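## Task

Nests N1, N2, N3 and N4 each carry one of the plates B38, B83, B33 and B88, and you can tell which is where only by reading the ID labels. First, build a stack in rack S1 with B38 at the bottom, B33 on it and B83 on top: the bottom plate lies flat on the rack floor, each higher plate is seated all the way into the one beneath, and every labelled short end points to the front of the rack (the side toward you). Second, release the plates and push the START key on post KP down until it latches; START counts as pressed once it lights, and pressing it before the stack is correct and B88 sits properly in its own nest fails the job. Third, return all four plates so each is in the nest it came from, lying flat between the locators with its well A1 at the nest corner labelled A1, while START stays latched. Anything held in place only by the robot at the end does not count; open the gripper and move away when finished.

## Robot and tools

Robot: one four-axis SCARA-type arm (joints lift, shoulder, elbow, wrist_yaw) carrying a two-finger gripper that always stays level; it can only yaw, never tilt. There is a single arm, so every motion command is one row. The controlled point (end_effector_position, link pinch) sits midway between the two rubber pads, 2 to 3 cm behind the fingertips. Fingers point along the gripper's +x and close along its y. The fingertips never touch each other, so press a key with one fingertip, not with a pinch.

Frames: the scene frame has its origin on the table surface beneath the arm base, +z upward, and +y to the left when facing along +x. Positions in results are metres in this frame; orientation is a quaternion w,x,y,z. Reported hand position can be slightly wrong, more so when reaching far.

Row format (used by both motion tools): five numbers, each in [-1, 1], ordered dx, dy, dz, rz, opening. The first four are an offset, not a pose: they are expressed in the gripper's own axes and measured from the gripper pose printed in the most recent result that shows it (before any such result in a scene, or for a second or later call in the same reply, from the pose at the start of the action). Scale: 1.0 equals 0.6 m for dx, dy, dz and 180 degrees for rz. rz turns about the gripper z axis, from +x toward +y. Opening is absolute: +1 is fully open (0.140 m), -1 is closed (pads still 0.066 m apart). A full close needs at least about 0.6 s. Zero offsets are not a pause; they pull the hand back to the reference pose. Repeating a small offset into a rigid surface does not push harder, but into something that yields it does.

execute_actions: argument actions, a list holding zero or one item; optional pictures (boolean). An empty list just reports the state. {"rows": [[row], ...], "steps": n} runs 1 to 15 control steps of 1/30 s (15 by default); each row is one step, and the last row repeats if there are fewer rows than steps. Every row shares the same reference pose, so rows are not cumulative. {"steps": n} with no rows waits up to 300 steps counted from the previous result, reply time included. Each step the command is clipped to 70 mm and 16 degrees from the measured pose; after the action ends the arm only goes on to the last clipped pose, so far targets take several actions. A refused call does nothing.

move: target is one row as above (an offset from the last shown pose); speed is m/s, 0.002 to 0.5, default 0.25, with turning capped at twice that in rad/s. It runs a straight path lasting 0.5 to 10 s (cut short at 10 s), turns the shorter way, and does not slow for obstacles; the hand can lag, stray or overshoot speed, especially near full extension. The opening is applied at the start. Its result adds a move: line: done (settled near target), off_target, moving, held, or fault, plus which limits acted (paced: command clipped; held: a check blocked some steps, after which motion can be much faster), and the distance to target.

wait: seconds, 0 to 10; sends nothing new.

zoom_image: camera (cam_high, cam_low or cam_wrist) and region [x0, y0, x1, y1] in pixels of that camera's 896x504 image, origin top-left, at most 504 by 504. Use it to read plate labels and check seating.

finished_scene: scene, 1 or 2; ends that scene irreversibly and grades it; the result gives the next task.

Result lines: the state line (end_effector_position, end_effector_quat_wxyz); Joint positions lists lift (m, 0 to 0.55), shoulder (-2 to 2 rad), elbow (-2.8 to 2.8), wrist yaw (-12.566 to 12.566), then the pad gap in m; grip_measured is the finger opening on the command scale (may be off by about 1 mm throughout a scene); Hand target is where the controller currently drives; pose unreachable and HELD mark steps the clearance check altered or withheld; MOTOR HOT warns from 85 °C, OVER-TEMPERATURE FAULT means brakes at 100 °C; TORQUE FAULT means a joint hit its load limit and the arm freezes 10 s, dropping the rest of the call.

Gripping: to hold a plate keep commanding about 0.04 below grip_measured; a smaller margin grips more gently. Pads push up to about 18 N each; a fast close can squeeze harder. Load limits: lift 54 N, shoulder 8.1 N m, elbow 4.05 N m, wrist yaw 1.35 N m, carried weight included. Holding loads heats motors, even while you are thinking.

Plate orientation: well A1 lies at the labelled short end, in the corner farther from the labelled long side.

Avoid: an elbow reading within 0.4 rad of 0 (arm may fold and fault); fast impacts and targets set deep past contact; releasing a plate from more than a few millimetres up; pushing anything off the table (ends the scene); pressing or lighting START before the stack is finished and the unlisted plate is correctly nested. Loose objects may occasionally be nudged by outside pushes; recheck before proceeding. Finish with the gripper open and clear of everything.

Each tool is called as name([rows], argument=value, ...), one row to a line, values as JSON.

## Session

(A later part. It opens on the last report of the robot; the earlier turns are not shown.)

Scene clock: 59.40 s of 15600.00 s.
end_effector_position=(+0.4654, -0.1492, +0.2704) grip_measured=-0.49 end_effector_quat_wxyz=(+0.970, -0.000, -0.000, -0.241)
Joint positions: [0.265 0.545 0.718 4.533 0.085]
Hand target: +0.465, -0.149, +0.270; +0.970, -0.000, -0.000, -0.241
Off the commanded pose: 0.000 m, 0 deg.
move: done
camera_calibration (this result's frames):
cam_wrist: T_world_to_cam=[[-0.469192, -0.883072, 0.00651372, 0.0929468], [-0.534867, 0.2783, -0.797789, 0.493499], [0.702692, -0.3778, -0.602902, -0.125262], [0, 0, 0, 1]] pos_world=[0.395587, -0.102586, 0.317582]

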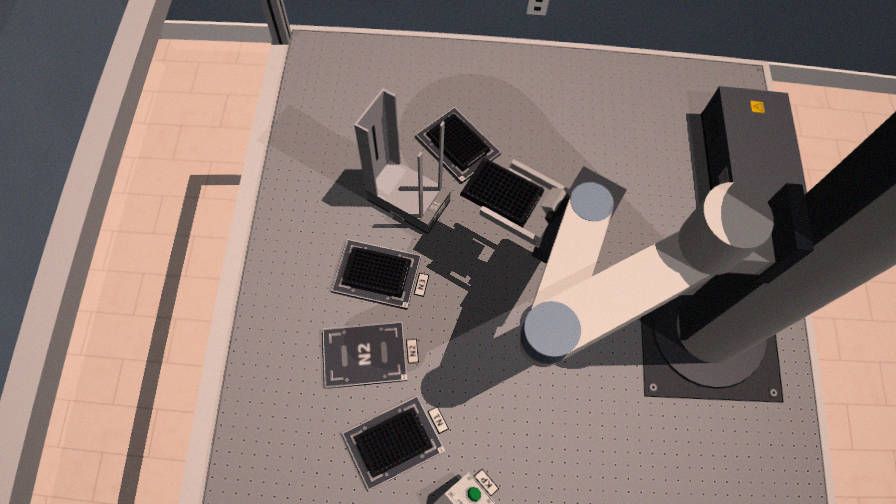

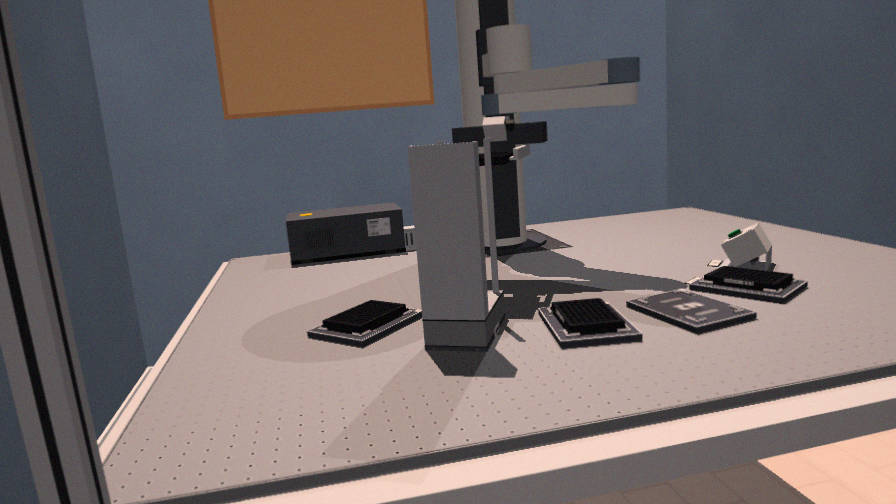

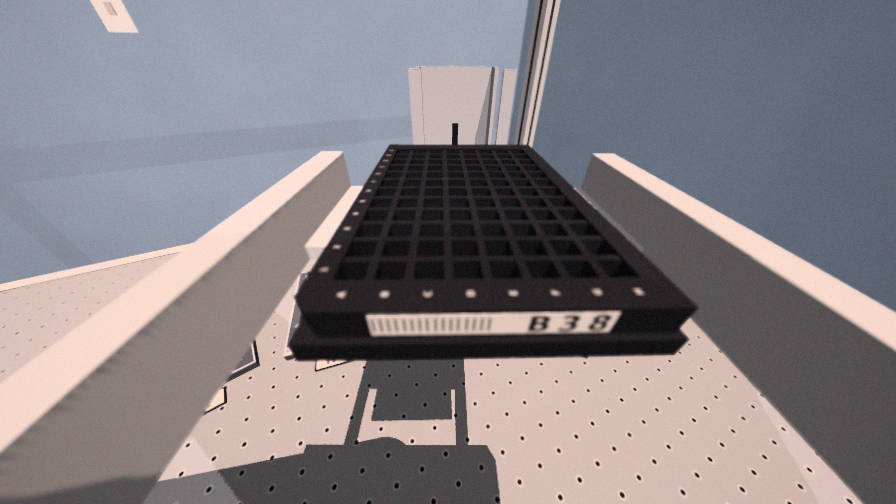

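move(target=[0,0,0.13,0,-0.55])

move(target=[0.32,-0.002,0,0.003,-0.55])

Scene clock: 74.23 s of 15600.00 s.
end_effector_position=(+0.4654, -0.1492, +0.3484) grip_measured=-0.49 end_effector_quat_wxyz=(+0.970, -0.000, -0.000, -0.241)
Joint positions: [0.343 0.545 0.718 4.533 0.085]
Hand target: +0.465, -0.149, +0.348; +0.970, -0.000, -0.000, -0.241
Off the commanded pose: 0.000 m, 0 deg.
After step 90, 11.07 s passed at rest.
move: done
camera_calibration (this result's frames):
cam_wrist: T_world_to_cam=[[-0.469163, -0.883088, 0.00651372, 0.0924288], [-0.534876, 0.278282, -0.797789, 0.555776], [0.702705, -0.377777, -0.602902, -0.0782112], [0, 0, 0, 1]] pos_world=[0.395595, -0.102586, 0.395636]

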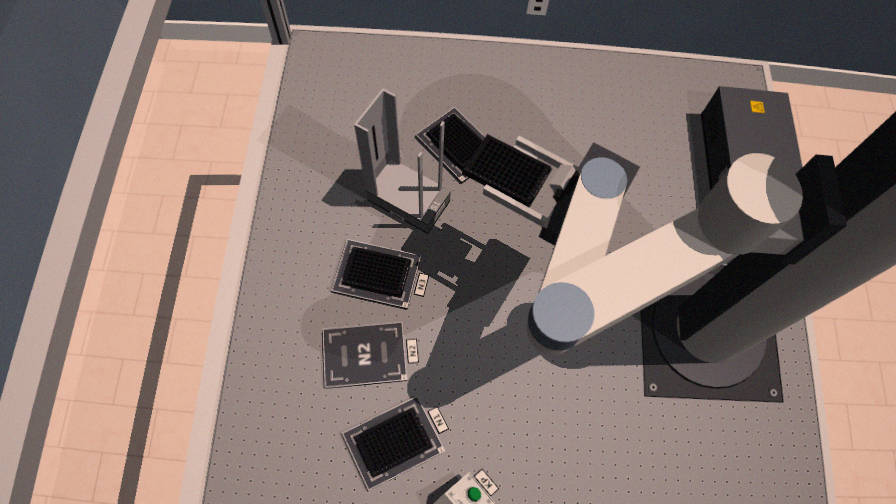

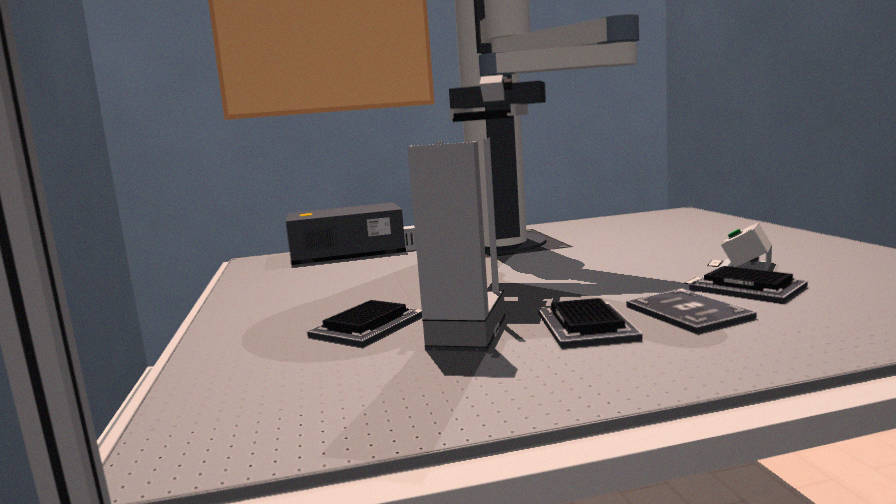

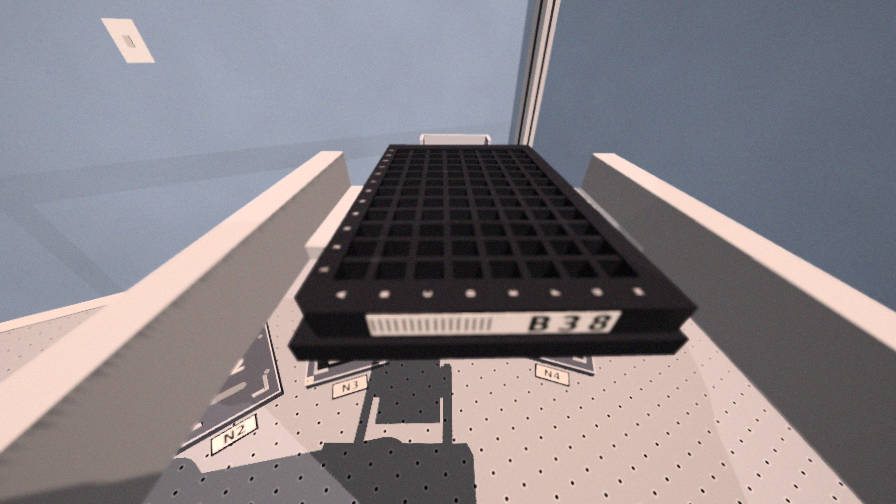

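Scene clock: 75.43 s of 15600.00 s.
end_effector_position=(+0.6346, -0.2401, +0.3484) grip_measured=-0.49 end_effector_quat_wxyz=(+0.972, -0.000, -0.000, -0.237)
Joint positions: [0.343 0.203 1.625 3.978 0.085]
Hand target: +0.635, -0.240, +0.348; +0.972, -0.000, -0.000, -0.237
Off the commanded pose: 0.000 m, 0 deg.
move: done
camera_calibration (this result's frames):
cam_wrist: T_world_to_cam=[[-0.460675, -0.887545, 0.00651372, 0.0850201], [-0.537519, 0.273142, -0.797789, 0.671985], [0.706294, -0.371023, -0.602902, -0.232054], [0, 0, 0, 1]] pos_world=[0.56427, -0.194185, 0.395642]

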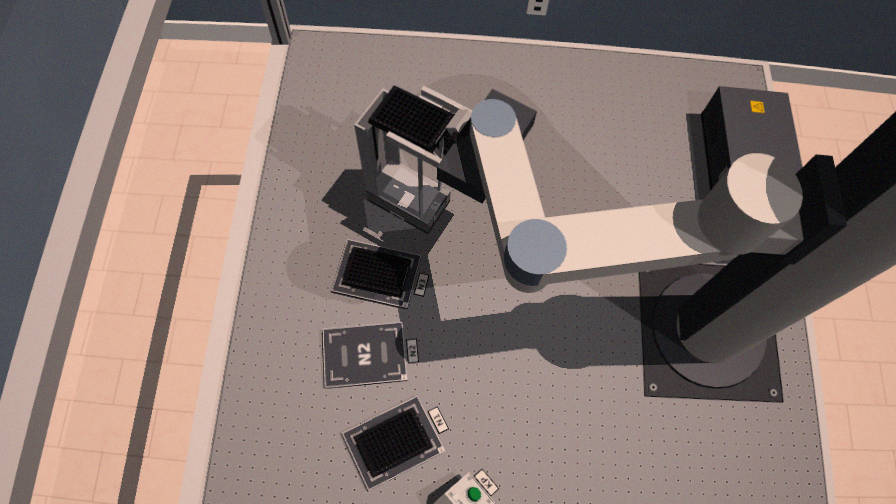

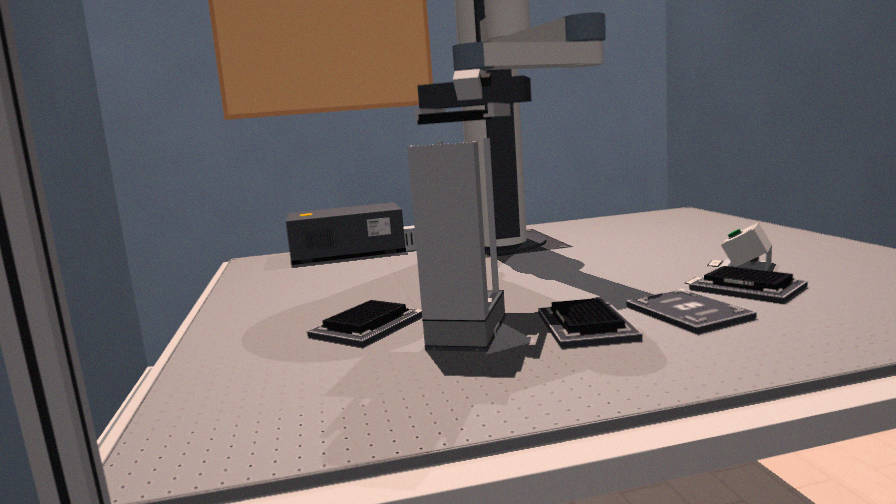

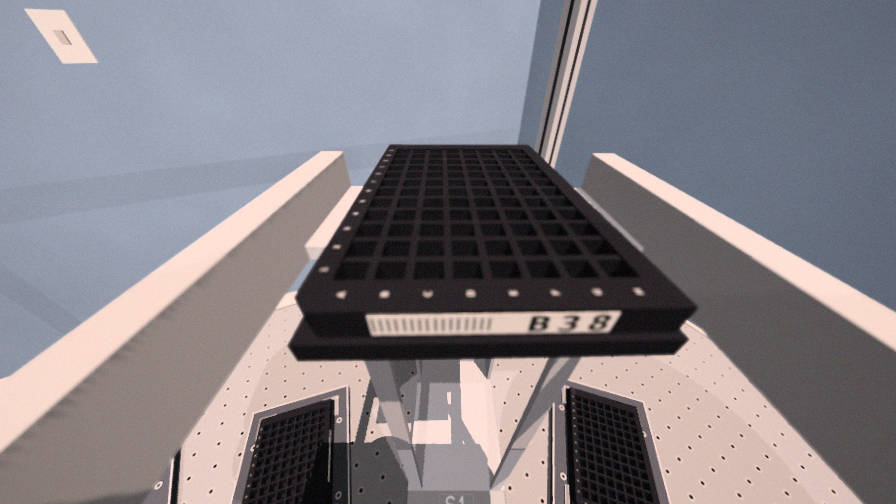

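move(target=[0.04,0,-0.015,0,-0.55], speed=0.1)

Scene clock: 81.73 s of 15600.00 s.
end_effector_position=(+0.6559, -0.2511, +0.3394) grip_measured=-0.49 end_effector_quat_wxyz=(+0.972, -0.000, -0.000, -0.236)
Joint positions: [0.334 0.142 1.766 3.898 0.085]
Hand target: +0.656, -0.251, +0.339; +0.972, -0.000, -0.000, -0.237
Off the commanded pose: 0.000 m, 0 deg.
After step 90, 2.60 s passed at rest.
move: done
camera_calibration (this result's frames):
cam_wrist: T_world_to_cam=[[-0.460439, -0.887667, 0.00651372, 0.0849824], [-0.537592, 0.272998, -0.797789, 0.679266], [0.706393, -0.370835, -0.602902, -0.256657], [0, 0, 0, 1]] pos_world=[0.585597, -0.20518, 0.386618]

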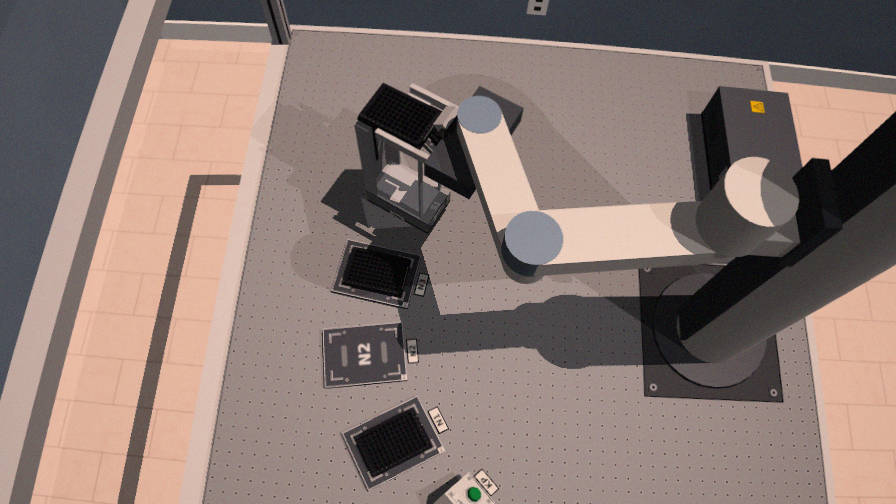

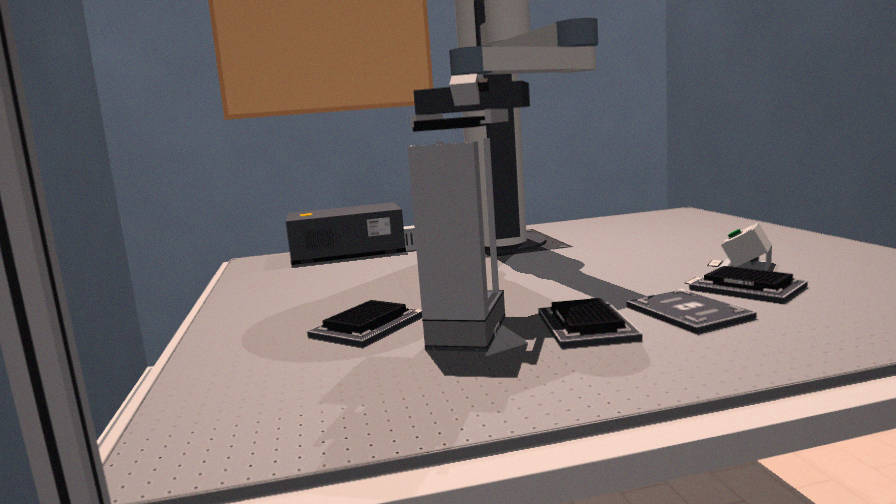

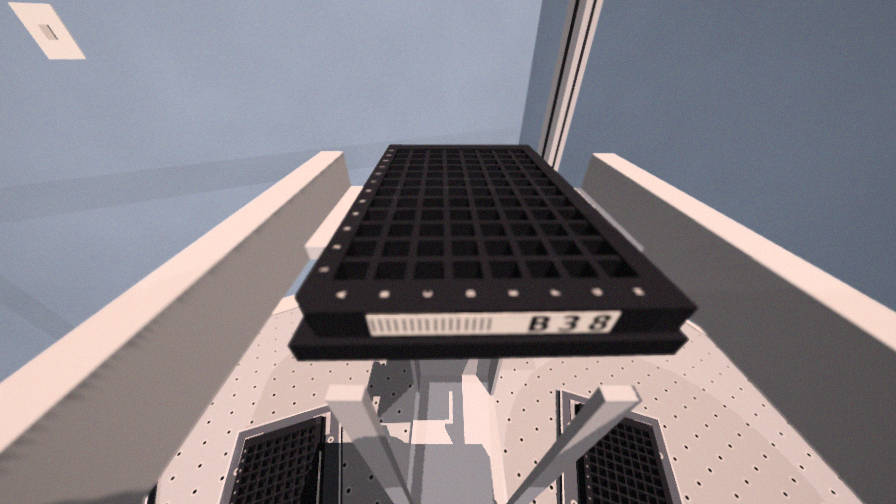

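move(target=[0.005,-0.002,-0.022,0,-0.55], speed=0.05)

Scene clock: 87.97 s of 15600.00 s.
end_effector_position=(+0.6580, -0.2535, +0.3261) grip_measured=-0.49 end_effector_quat_wxyz=(+0.972, -0.000, -0.000, -0.236)
Joint positions: [0.321 0.131 1.784 3.891 0.085]
Hand target: +0.658, -0.254, +0.326; +0.972, -0.000, -0.000, -0.236
Off the commanded pose: 0.000 m, 0 deg.
After step 90, 2.53 s passed at rest.
move: done
camera_calibration (this result's frames):
cam_wrist: T_world_to_cam=[[-0.460226, -0.887778, 0.00651372, 0.0837737], [-0.537657, 0.272869, -0.797789, 0.670478], [0.706482, -0.370665, -0.602902, -0.267061], [0, 0, 0, 1]] pos_world=[0.587716, -0.207571, 0.373342]

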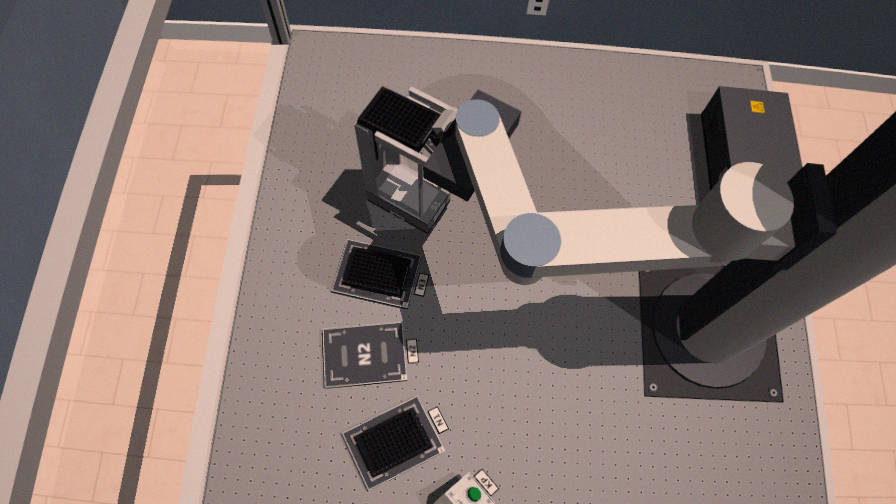

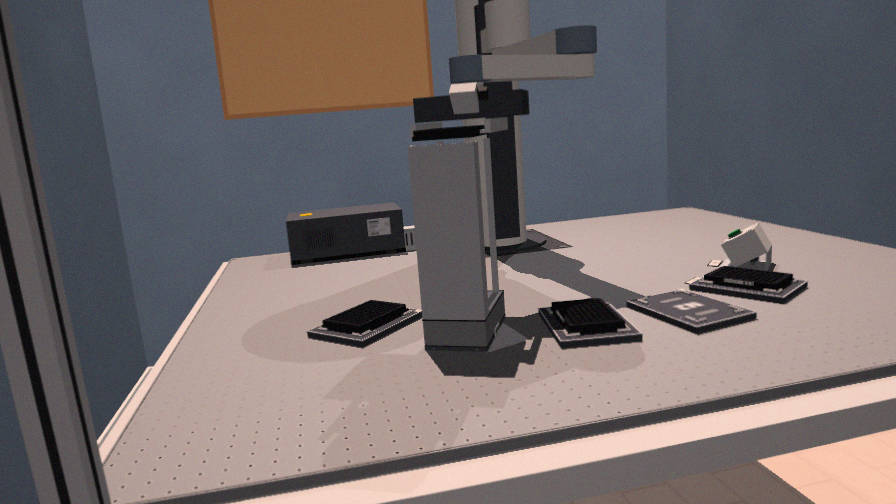

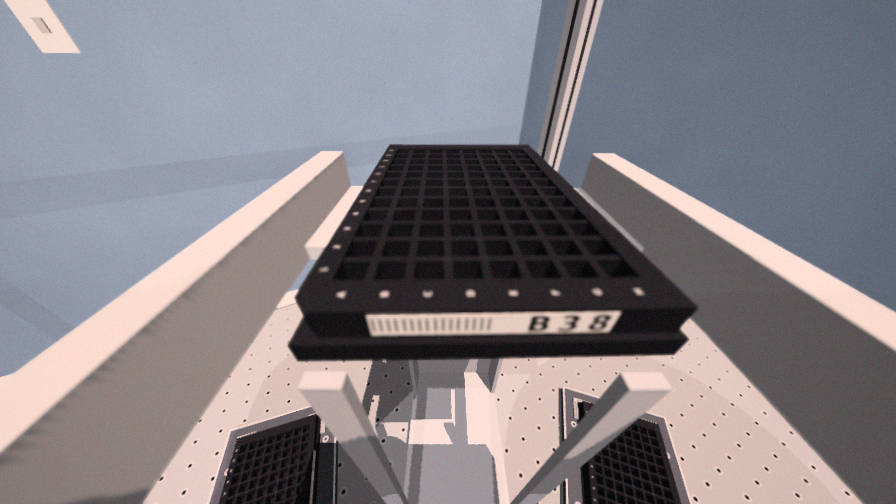

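move(target=[0,0,-0.03,0,-0.55], speed=0.03)

Scene clock: 92.30 s of 15600.00 s.
end_effector_position=(+0.6578, -0.2539, +0.3081) grip_measured=-0.49 end_effector_quat_wxyz=(+0.971, -0.000, -0.000, -0.238)
Joint positions: [0.303 0.131 1.784 3.888 0.085]
Hand target: +0.658, -0.253, +0.308; +0.972, -0.000, -0.000, -0.236
Off the commanded pose: 0.001 m, 0 deg.
After step 90, 0.50 s passed at rest.
move: done
camera_calibration (this result's frames):
cam_wrist: T_world_to_cam=[[-0.462467, -0.886612, 0.00651372, 0.0851376], [-0.536966, 0.274227, -0.797789, 0.655965], [0.705543, -0.372449, -0.602902, -0.277778], [0, 0, 0, 1]] pos_world=[0.587589, -0.207857, 0.355294]

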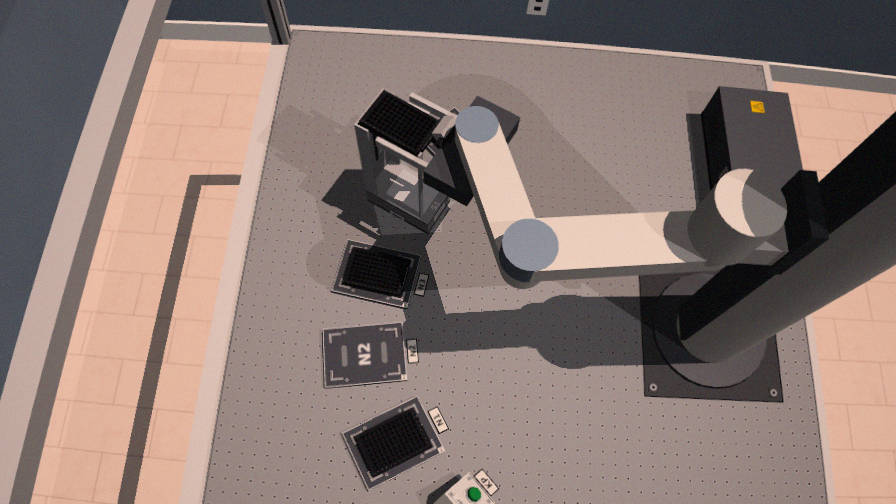

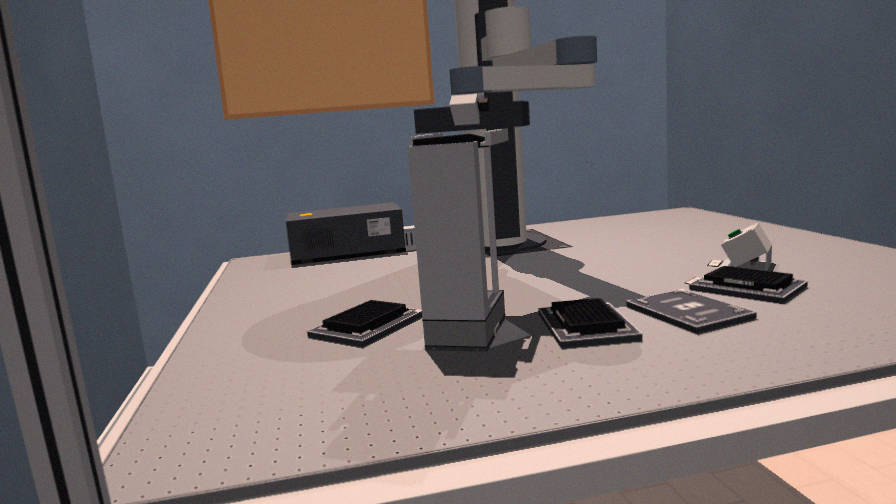

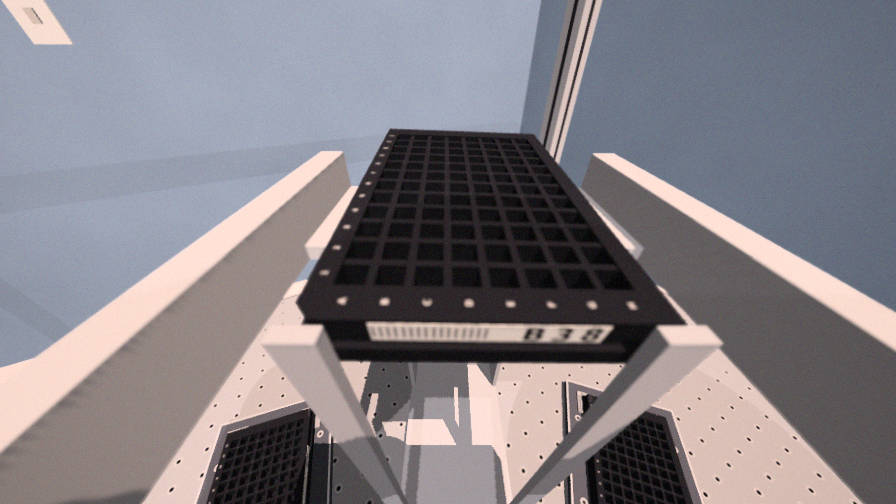

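move(target=[0,0,0.028,0,-0.55], speed=0.05)

zoom_image(camera="cam_high", region=[340, 70, 480, 170])

zoom_image(camera="cam_low", region=[395, 90, 535, 170])

Scene clock: 96.33 s of 15600.00 s.
end_effector_position=(+0.6578, -0.2540, +0.3249) grip_measured=-0.49 end_effector_quat_wxyz=(+0.971, -0.000, -0.000, -0.238)
Joint positions: [0.32  0.131 1.784 3.888 0.085]
Hand target: +0.658, -0.254, +0.325; +0.971, -0.000, -0.000, -0.238
Off the commanded pose: 0.000 m, 0 deg.
After step 90, 0.33 s passed at rest.
move: done
camera_calibration (this result's frames):
cam_wrist: T_world_to_cam=[[-0.462692, -0.886495, 0.00651372, 0.0851372], [-0.536897, 0.274363, -0.797789, 0.669409], [0.705449, -0.372628, -0.602902, -0.267613], [0, 0, 0, 1]] pos_world=[0.587583, -0.207908, 0.372148]

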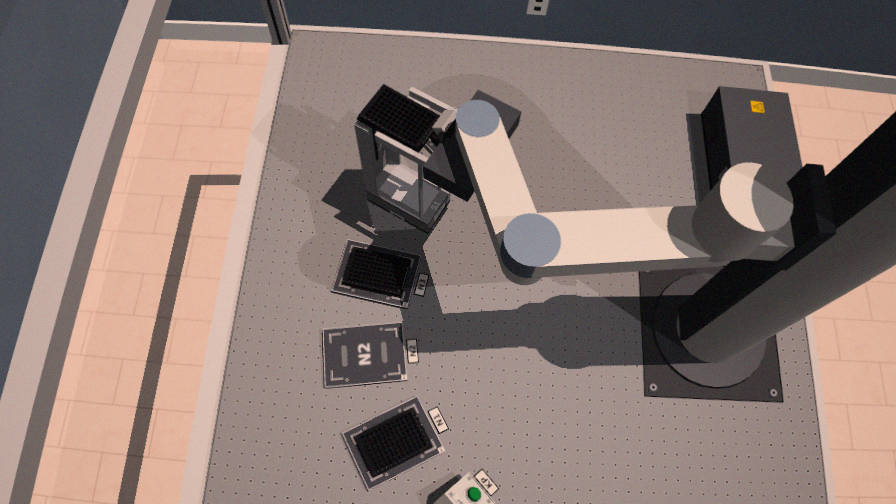

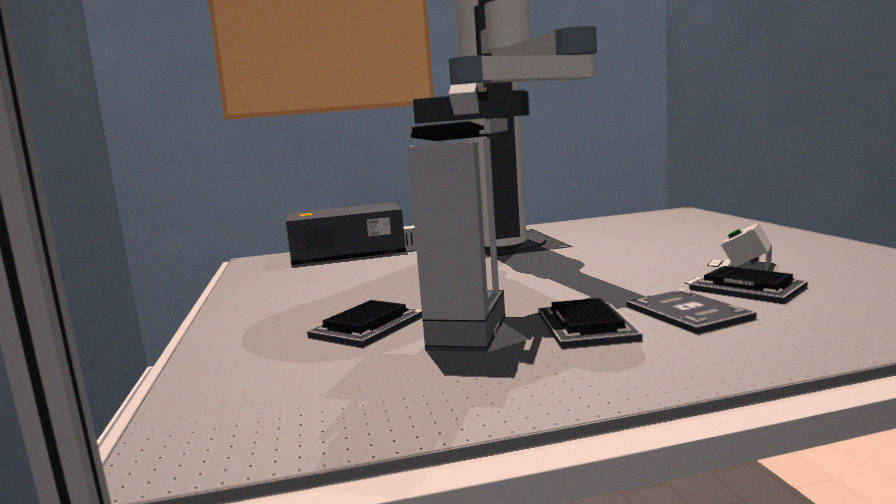

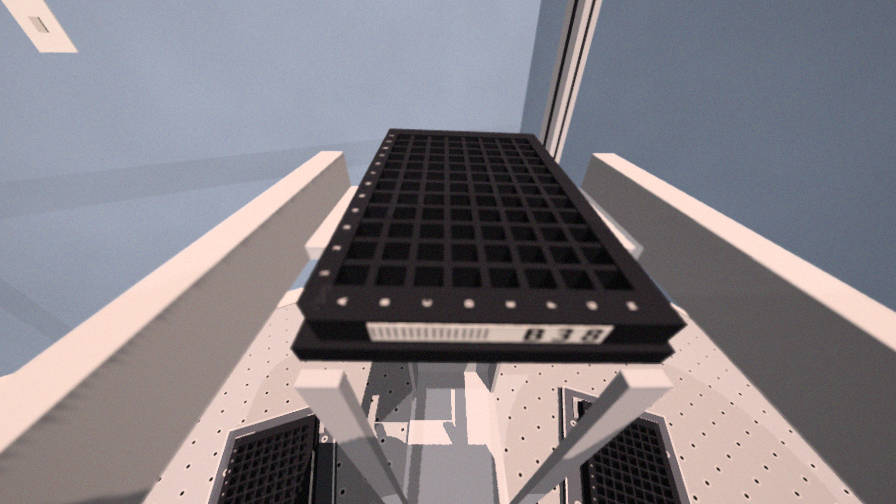

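Region (340, 70, 480, 170) of cam_high's 896x504 image, scaled by 3.600, with more detail than that image has; it fills the top 360 rows of this view, and the rest is white.

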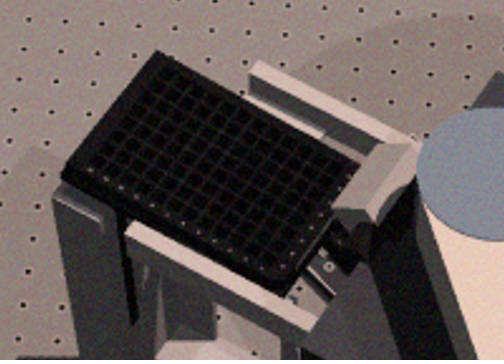

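Region (395, 90, 535, 170) of cam_low's 896x504 image, scaled by 3.600, with more detail than that image has; it fills the top 288 rows of this view, and the rest is white.

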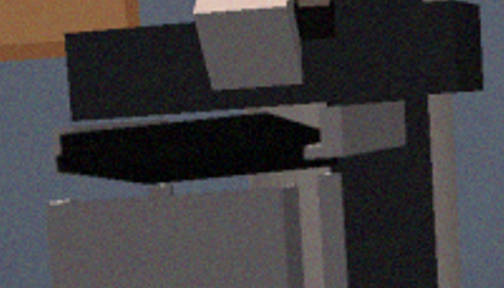

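move(target=[-0.0025,0,-0.03,-0.002,-0.55], speed=0.03)

Scene clock: 101.07 s of 15600.00 s.
end_effector_position=(+0.6572, -0.2531, +0.3070) grip_measured=-0.49 end_effector_quat_wxyz=(+0.971, -0.000, -0.000, -0.240)
Joint positions: [0.302 0.136 1.778 3.884 0.085]
Hand target: +0.656, -0.253, +0.307; +0.971, -0.000, -0.000, -0.241
Off the commanded pose: 0.001 m, 0 deg.
After step 90, 0.90 s passed at rest.
move: done
camera_calibration (this result's frames):
cam_wrist: T_world_to_cam=[[-0.466354, -0.884574, 0.00651372, 0.0887163], [-0.535758, 0.276581, -0.797789, 0.65437], [0.703902, -0.375542, -0.602902, -0.277417], [0, 0, 0, 1]] pos_world=[0.587231, -0.206692, 0.354215]

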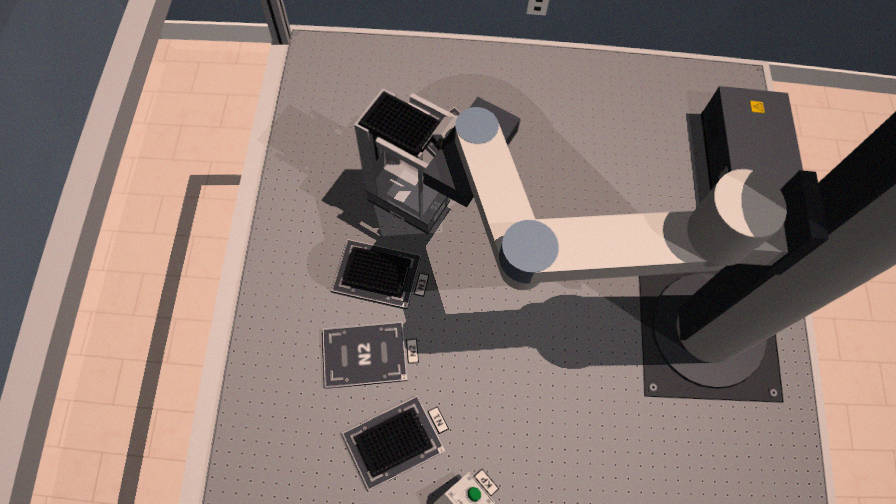

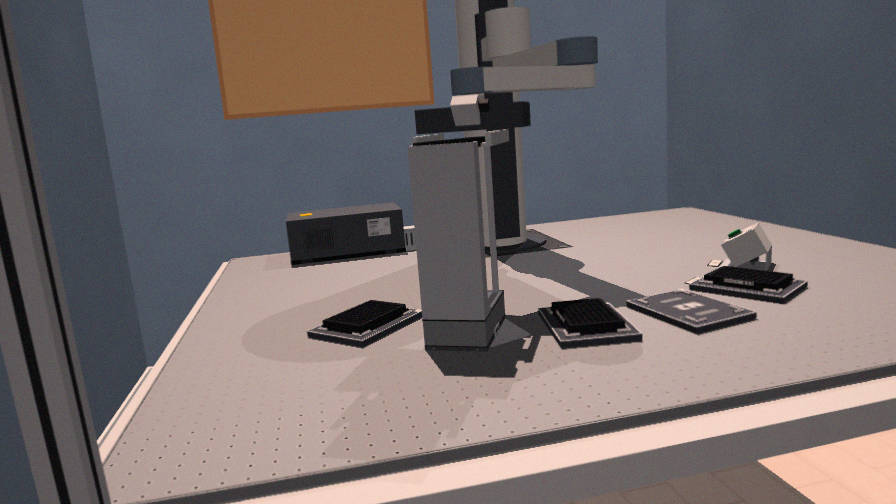

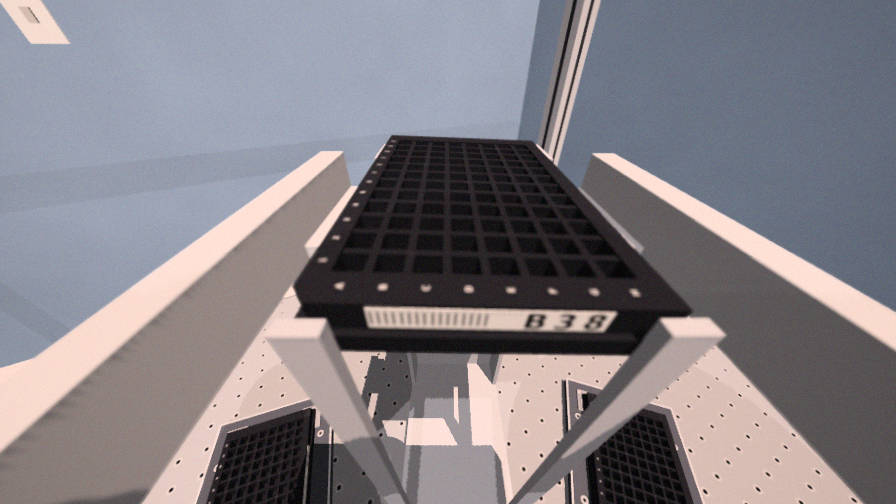

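move(target=[0.0008,0,-0.025,0,-0.55], speed=0.02)

Scene clock: 106.57 s of 15600.00 s.
end_effector_position=(+0.6576, -0.2533, +0.2920) grip_measured=-0.49 end_effector_quat_wxyz=(+0.971, -0.000, -0.000, -0.240)
Joint positions: [0.287 0.135 1.781 3.883 0.085]
Hand target: +0.658, -0.253, +0.292; +0.971, -0.000, -0.000, -0.240
Off the commanded pose: 0.000 m, 0 deg.
After step 90, 1.53 s passed at rest.
move: done
camera_calibration (this result's frames):
cam_wrist: T_world_to_cam=[[-0.466443, -0.884527, 0.00651372, 0.0888741], [-0.53573, 0.276634, -0.797789, 0.642625], [0.703864, -0.375612, -0.602902, -0.286841], [0, 0, 0, 1]] pos_world=[0.587625, -0.206902, 0.339163]

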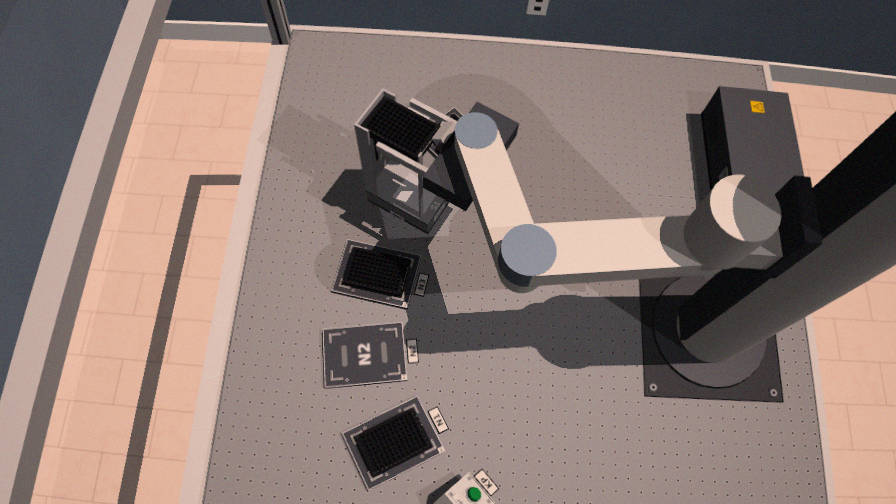

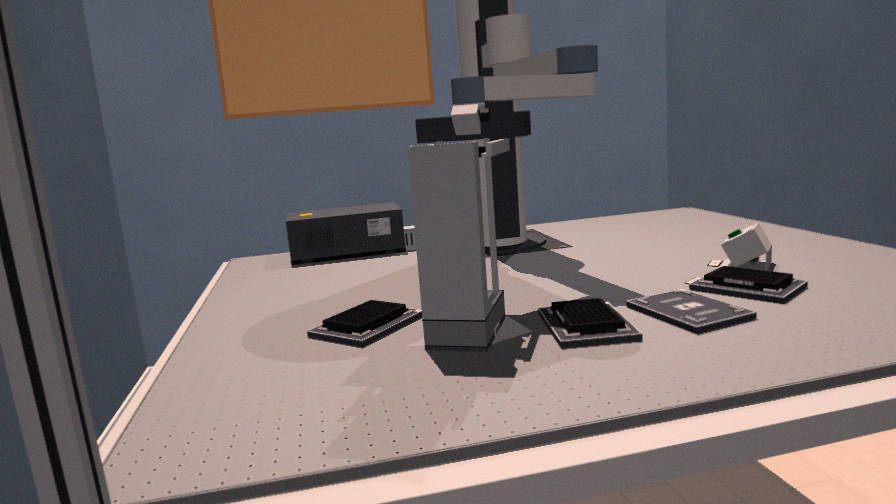

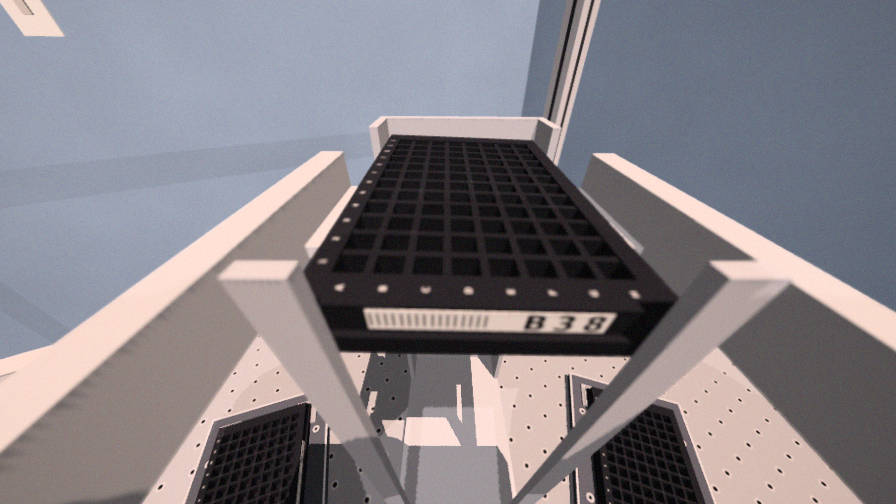

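move(target=[0,0,-0.34,0,-0.55], speed=0.1)

Scene clock: 111.83 s of 15600.00 s.
end_effector_position=(+0.6576, -0.2533, +0.0879) grip_measured=-0.49 end_effector_quat_wxyz=(+0.971, -0.000, -0.000, -0.240)
Joint positions: [0.083 0.135 1.781 3.883 0.085]
Hand target: +0.658, -0.253, +0.088; +0.971, -0.000, -0.000, -0.240
Off the commanded pose: 0.000 m, 0 deg.
move: done
camera_calibration (this result's frames):
cam_wrist: T_world_to_cam=[[-0.466492, -0.884501, 0.00651372, 0.0902253], [-0.535715, 0.276664, -0.797789, 0.479806], [0.703843, -0.375652, -0.602902, -0.409872], [0, 0, 0, 1]] pos_world=[0.587614, -0.20691, 0.135083]

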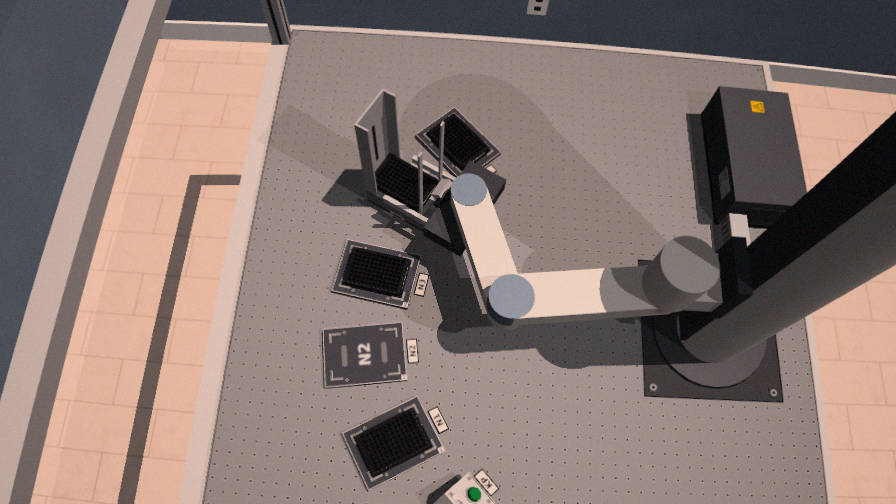

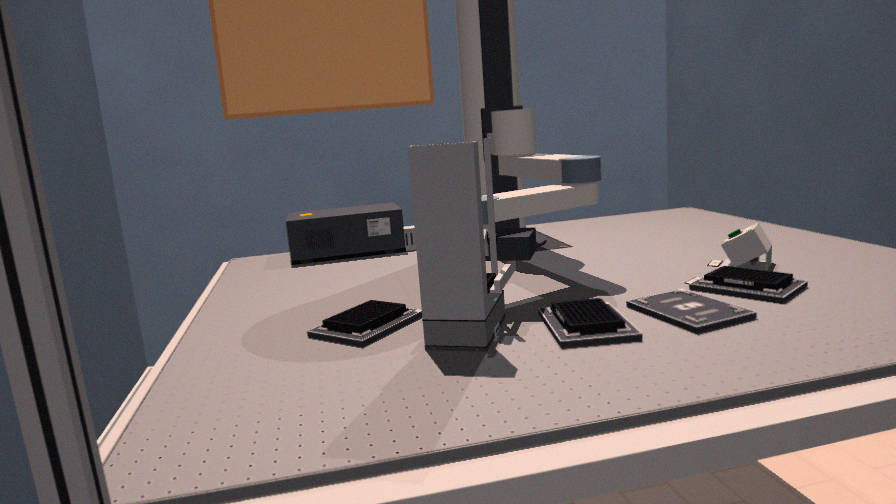

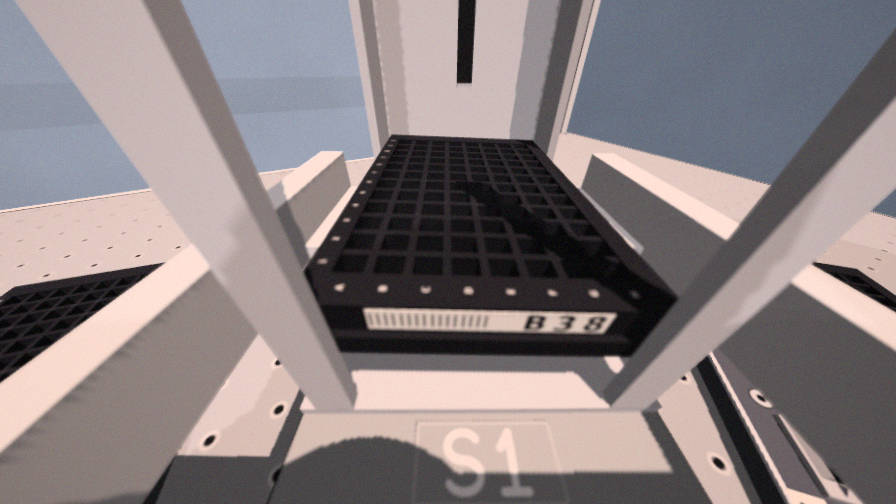

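move(target=[0,0,-0.019,0,-0.55], speed=0.02)

Scene clock: 114.97 s of 15600.00 s.
end_effector_position=(+0.6576, -0.2533, +0.0764) grip_measured=-0.49 end_effector_quat_wxyz=(+0.971, -0.000, -0.000, -0.240)
Joint positions: [0.071 0.135 1.781 3.883 0.085]
Hand target: +0.658, -0.253, +0.076; +0.971, -0.000, -0.000, -0.240
Off the commanded pose: 0.000 m, 0 deg.
move: done
camera_calibration (this result's frames):
cam_wrist: T_world_to_cam=[[-0.466503, -0.884496, 0.00651372, 0.0903046], [-0.535711, 0.276671, -0.797789, 0.470669], [0.703838, -0.37566, -0.602902, -0.416773], [0, 0, 0, 1]] pos_world=[0.587611, -0.206911, 0.123632]

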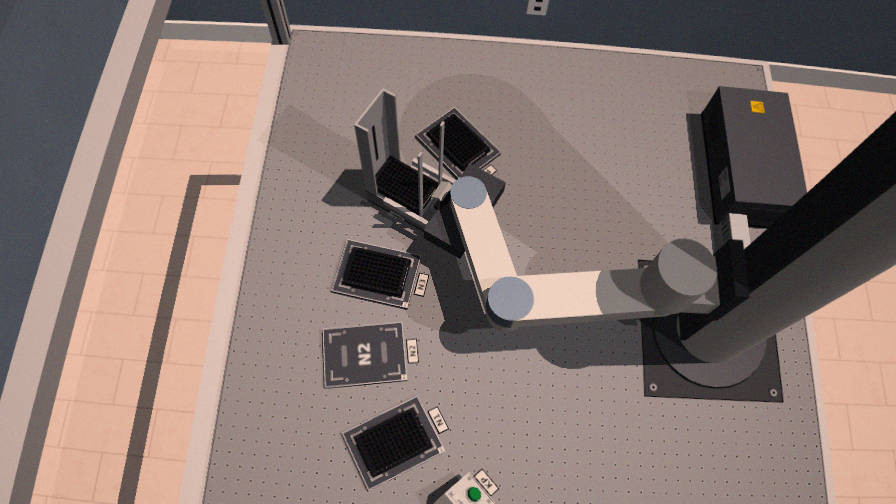

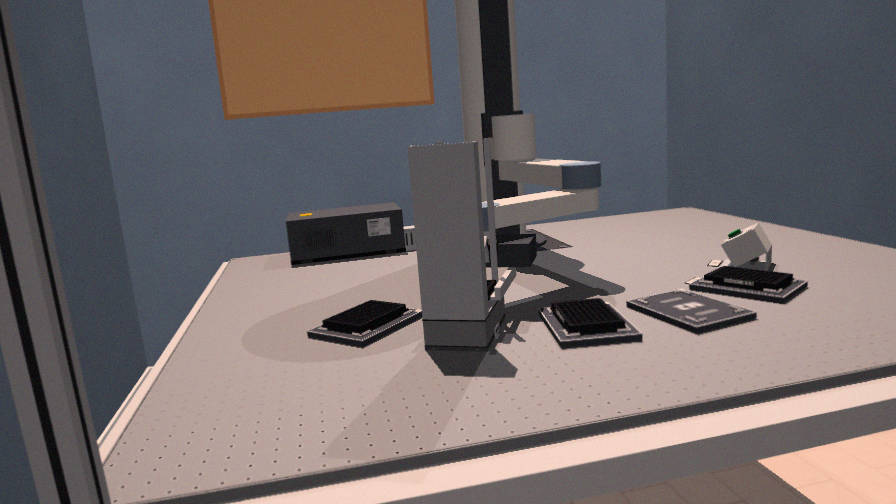

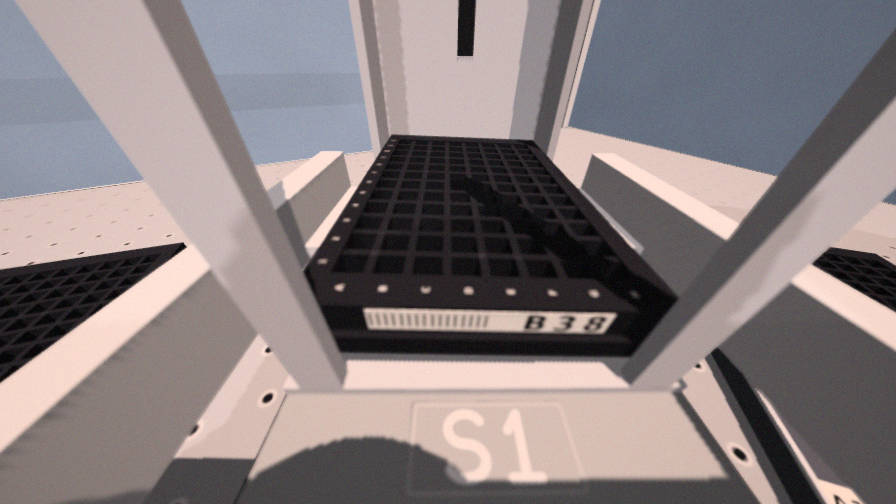

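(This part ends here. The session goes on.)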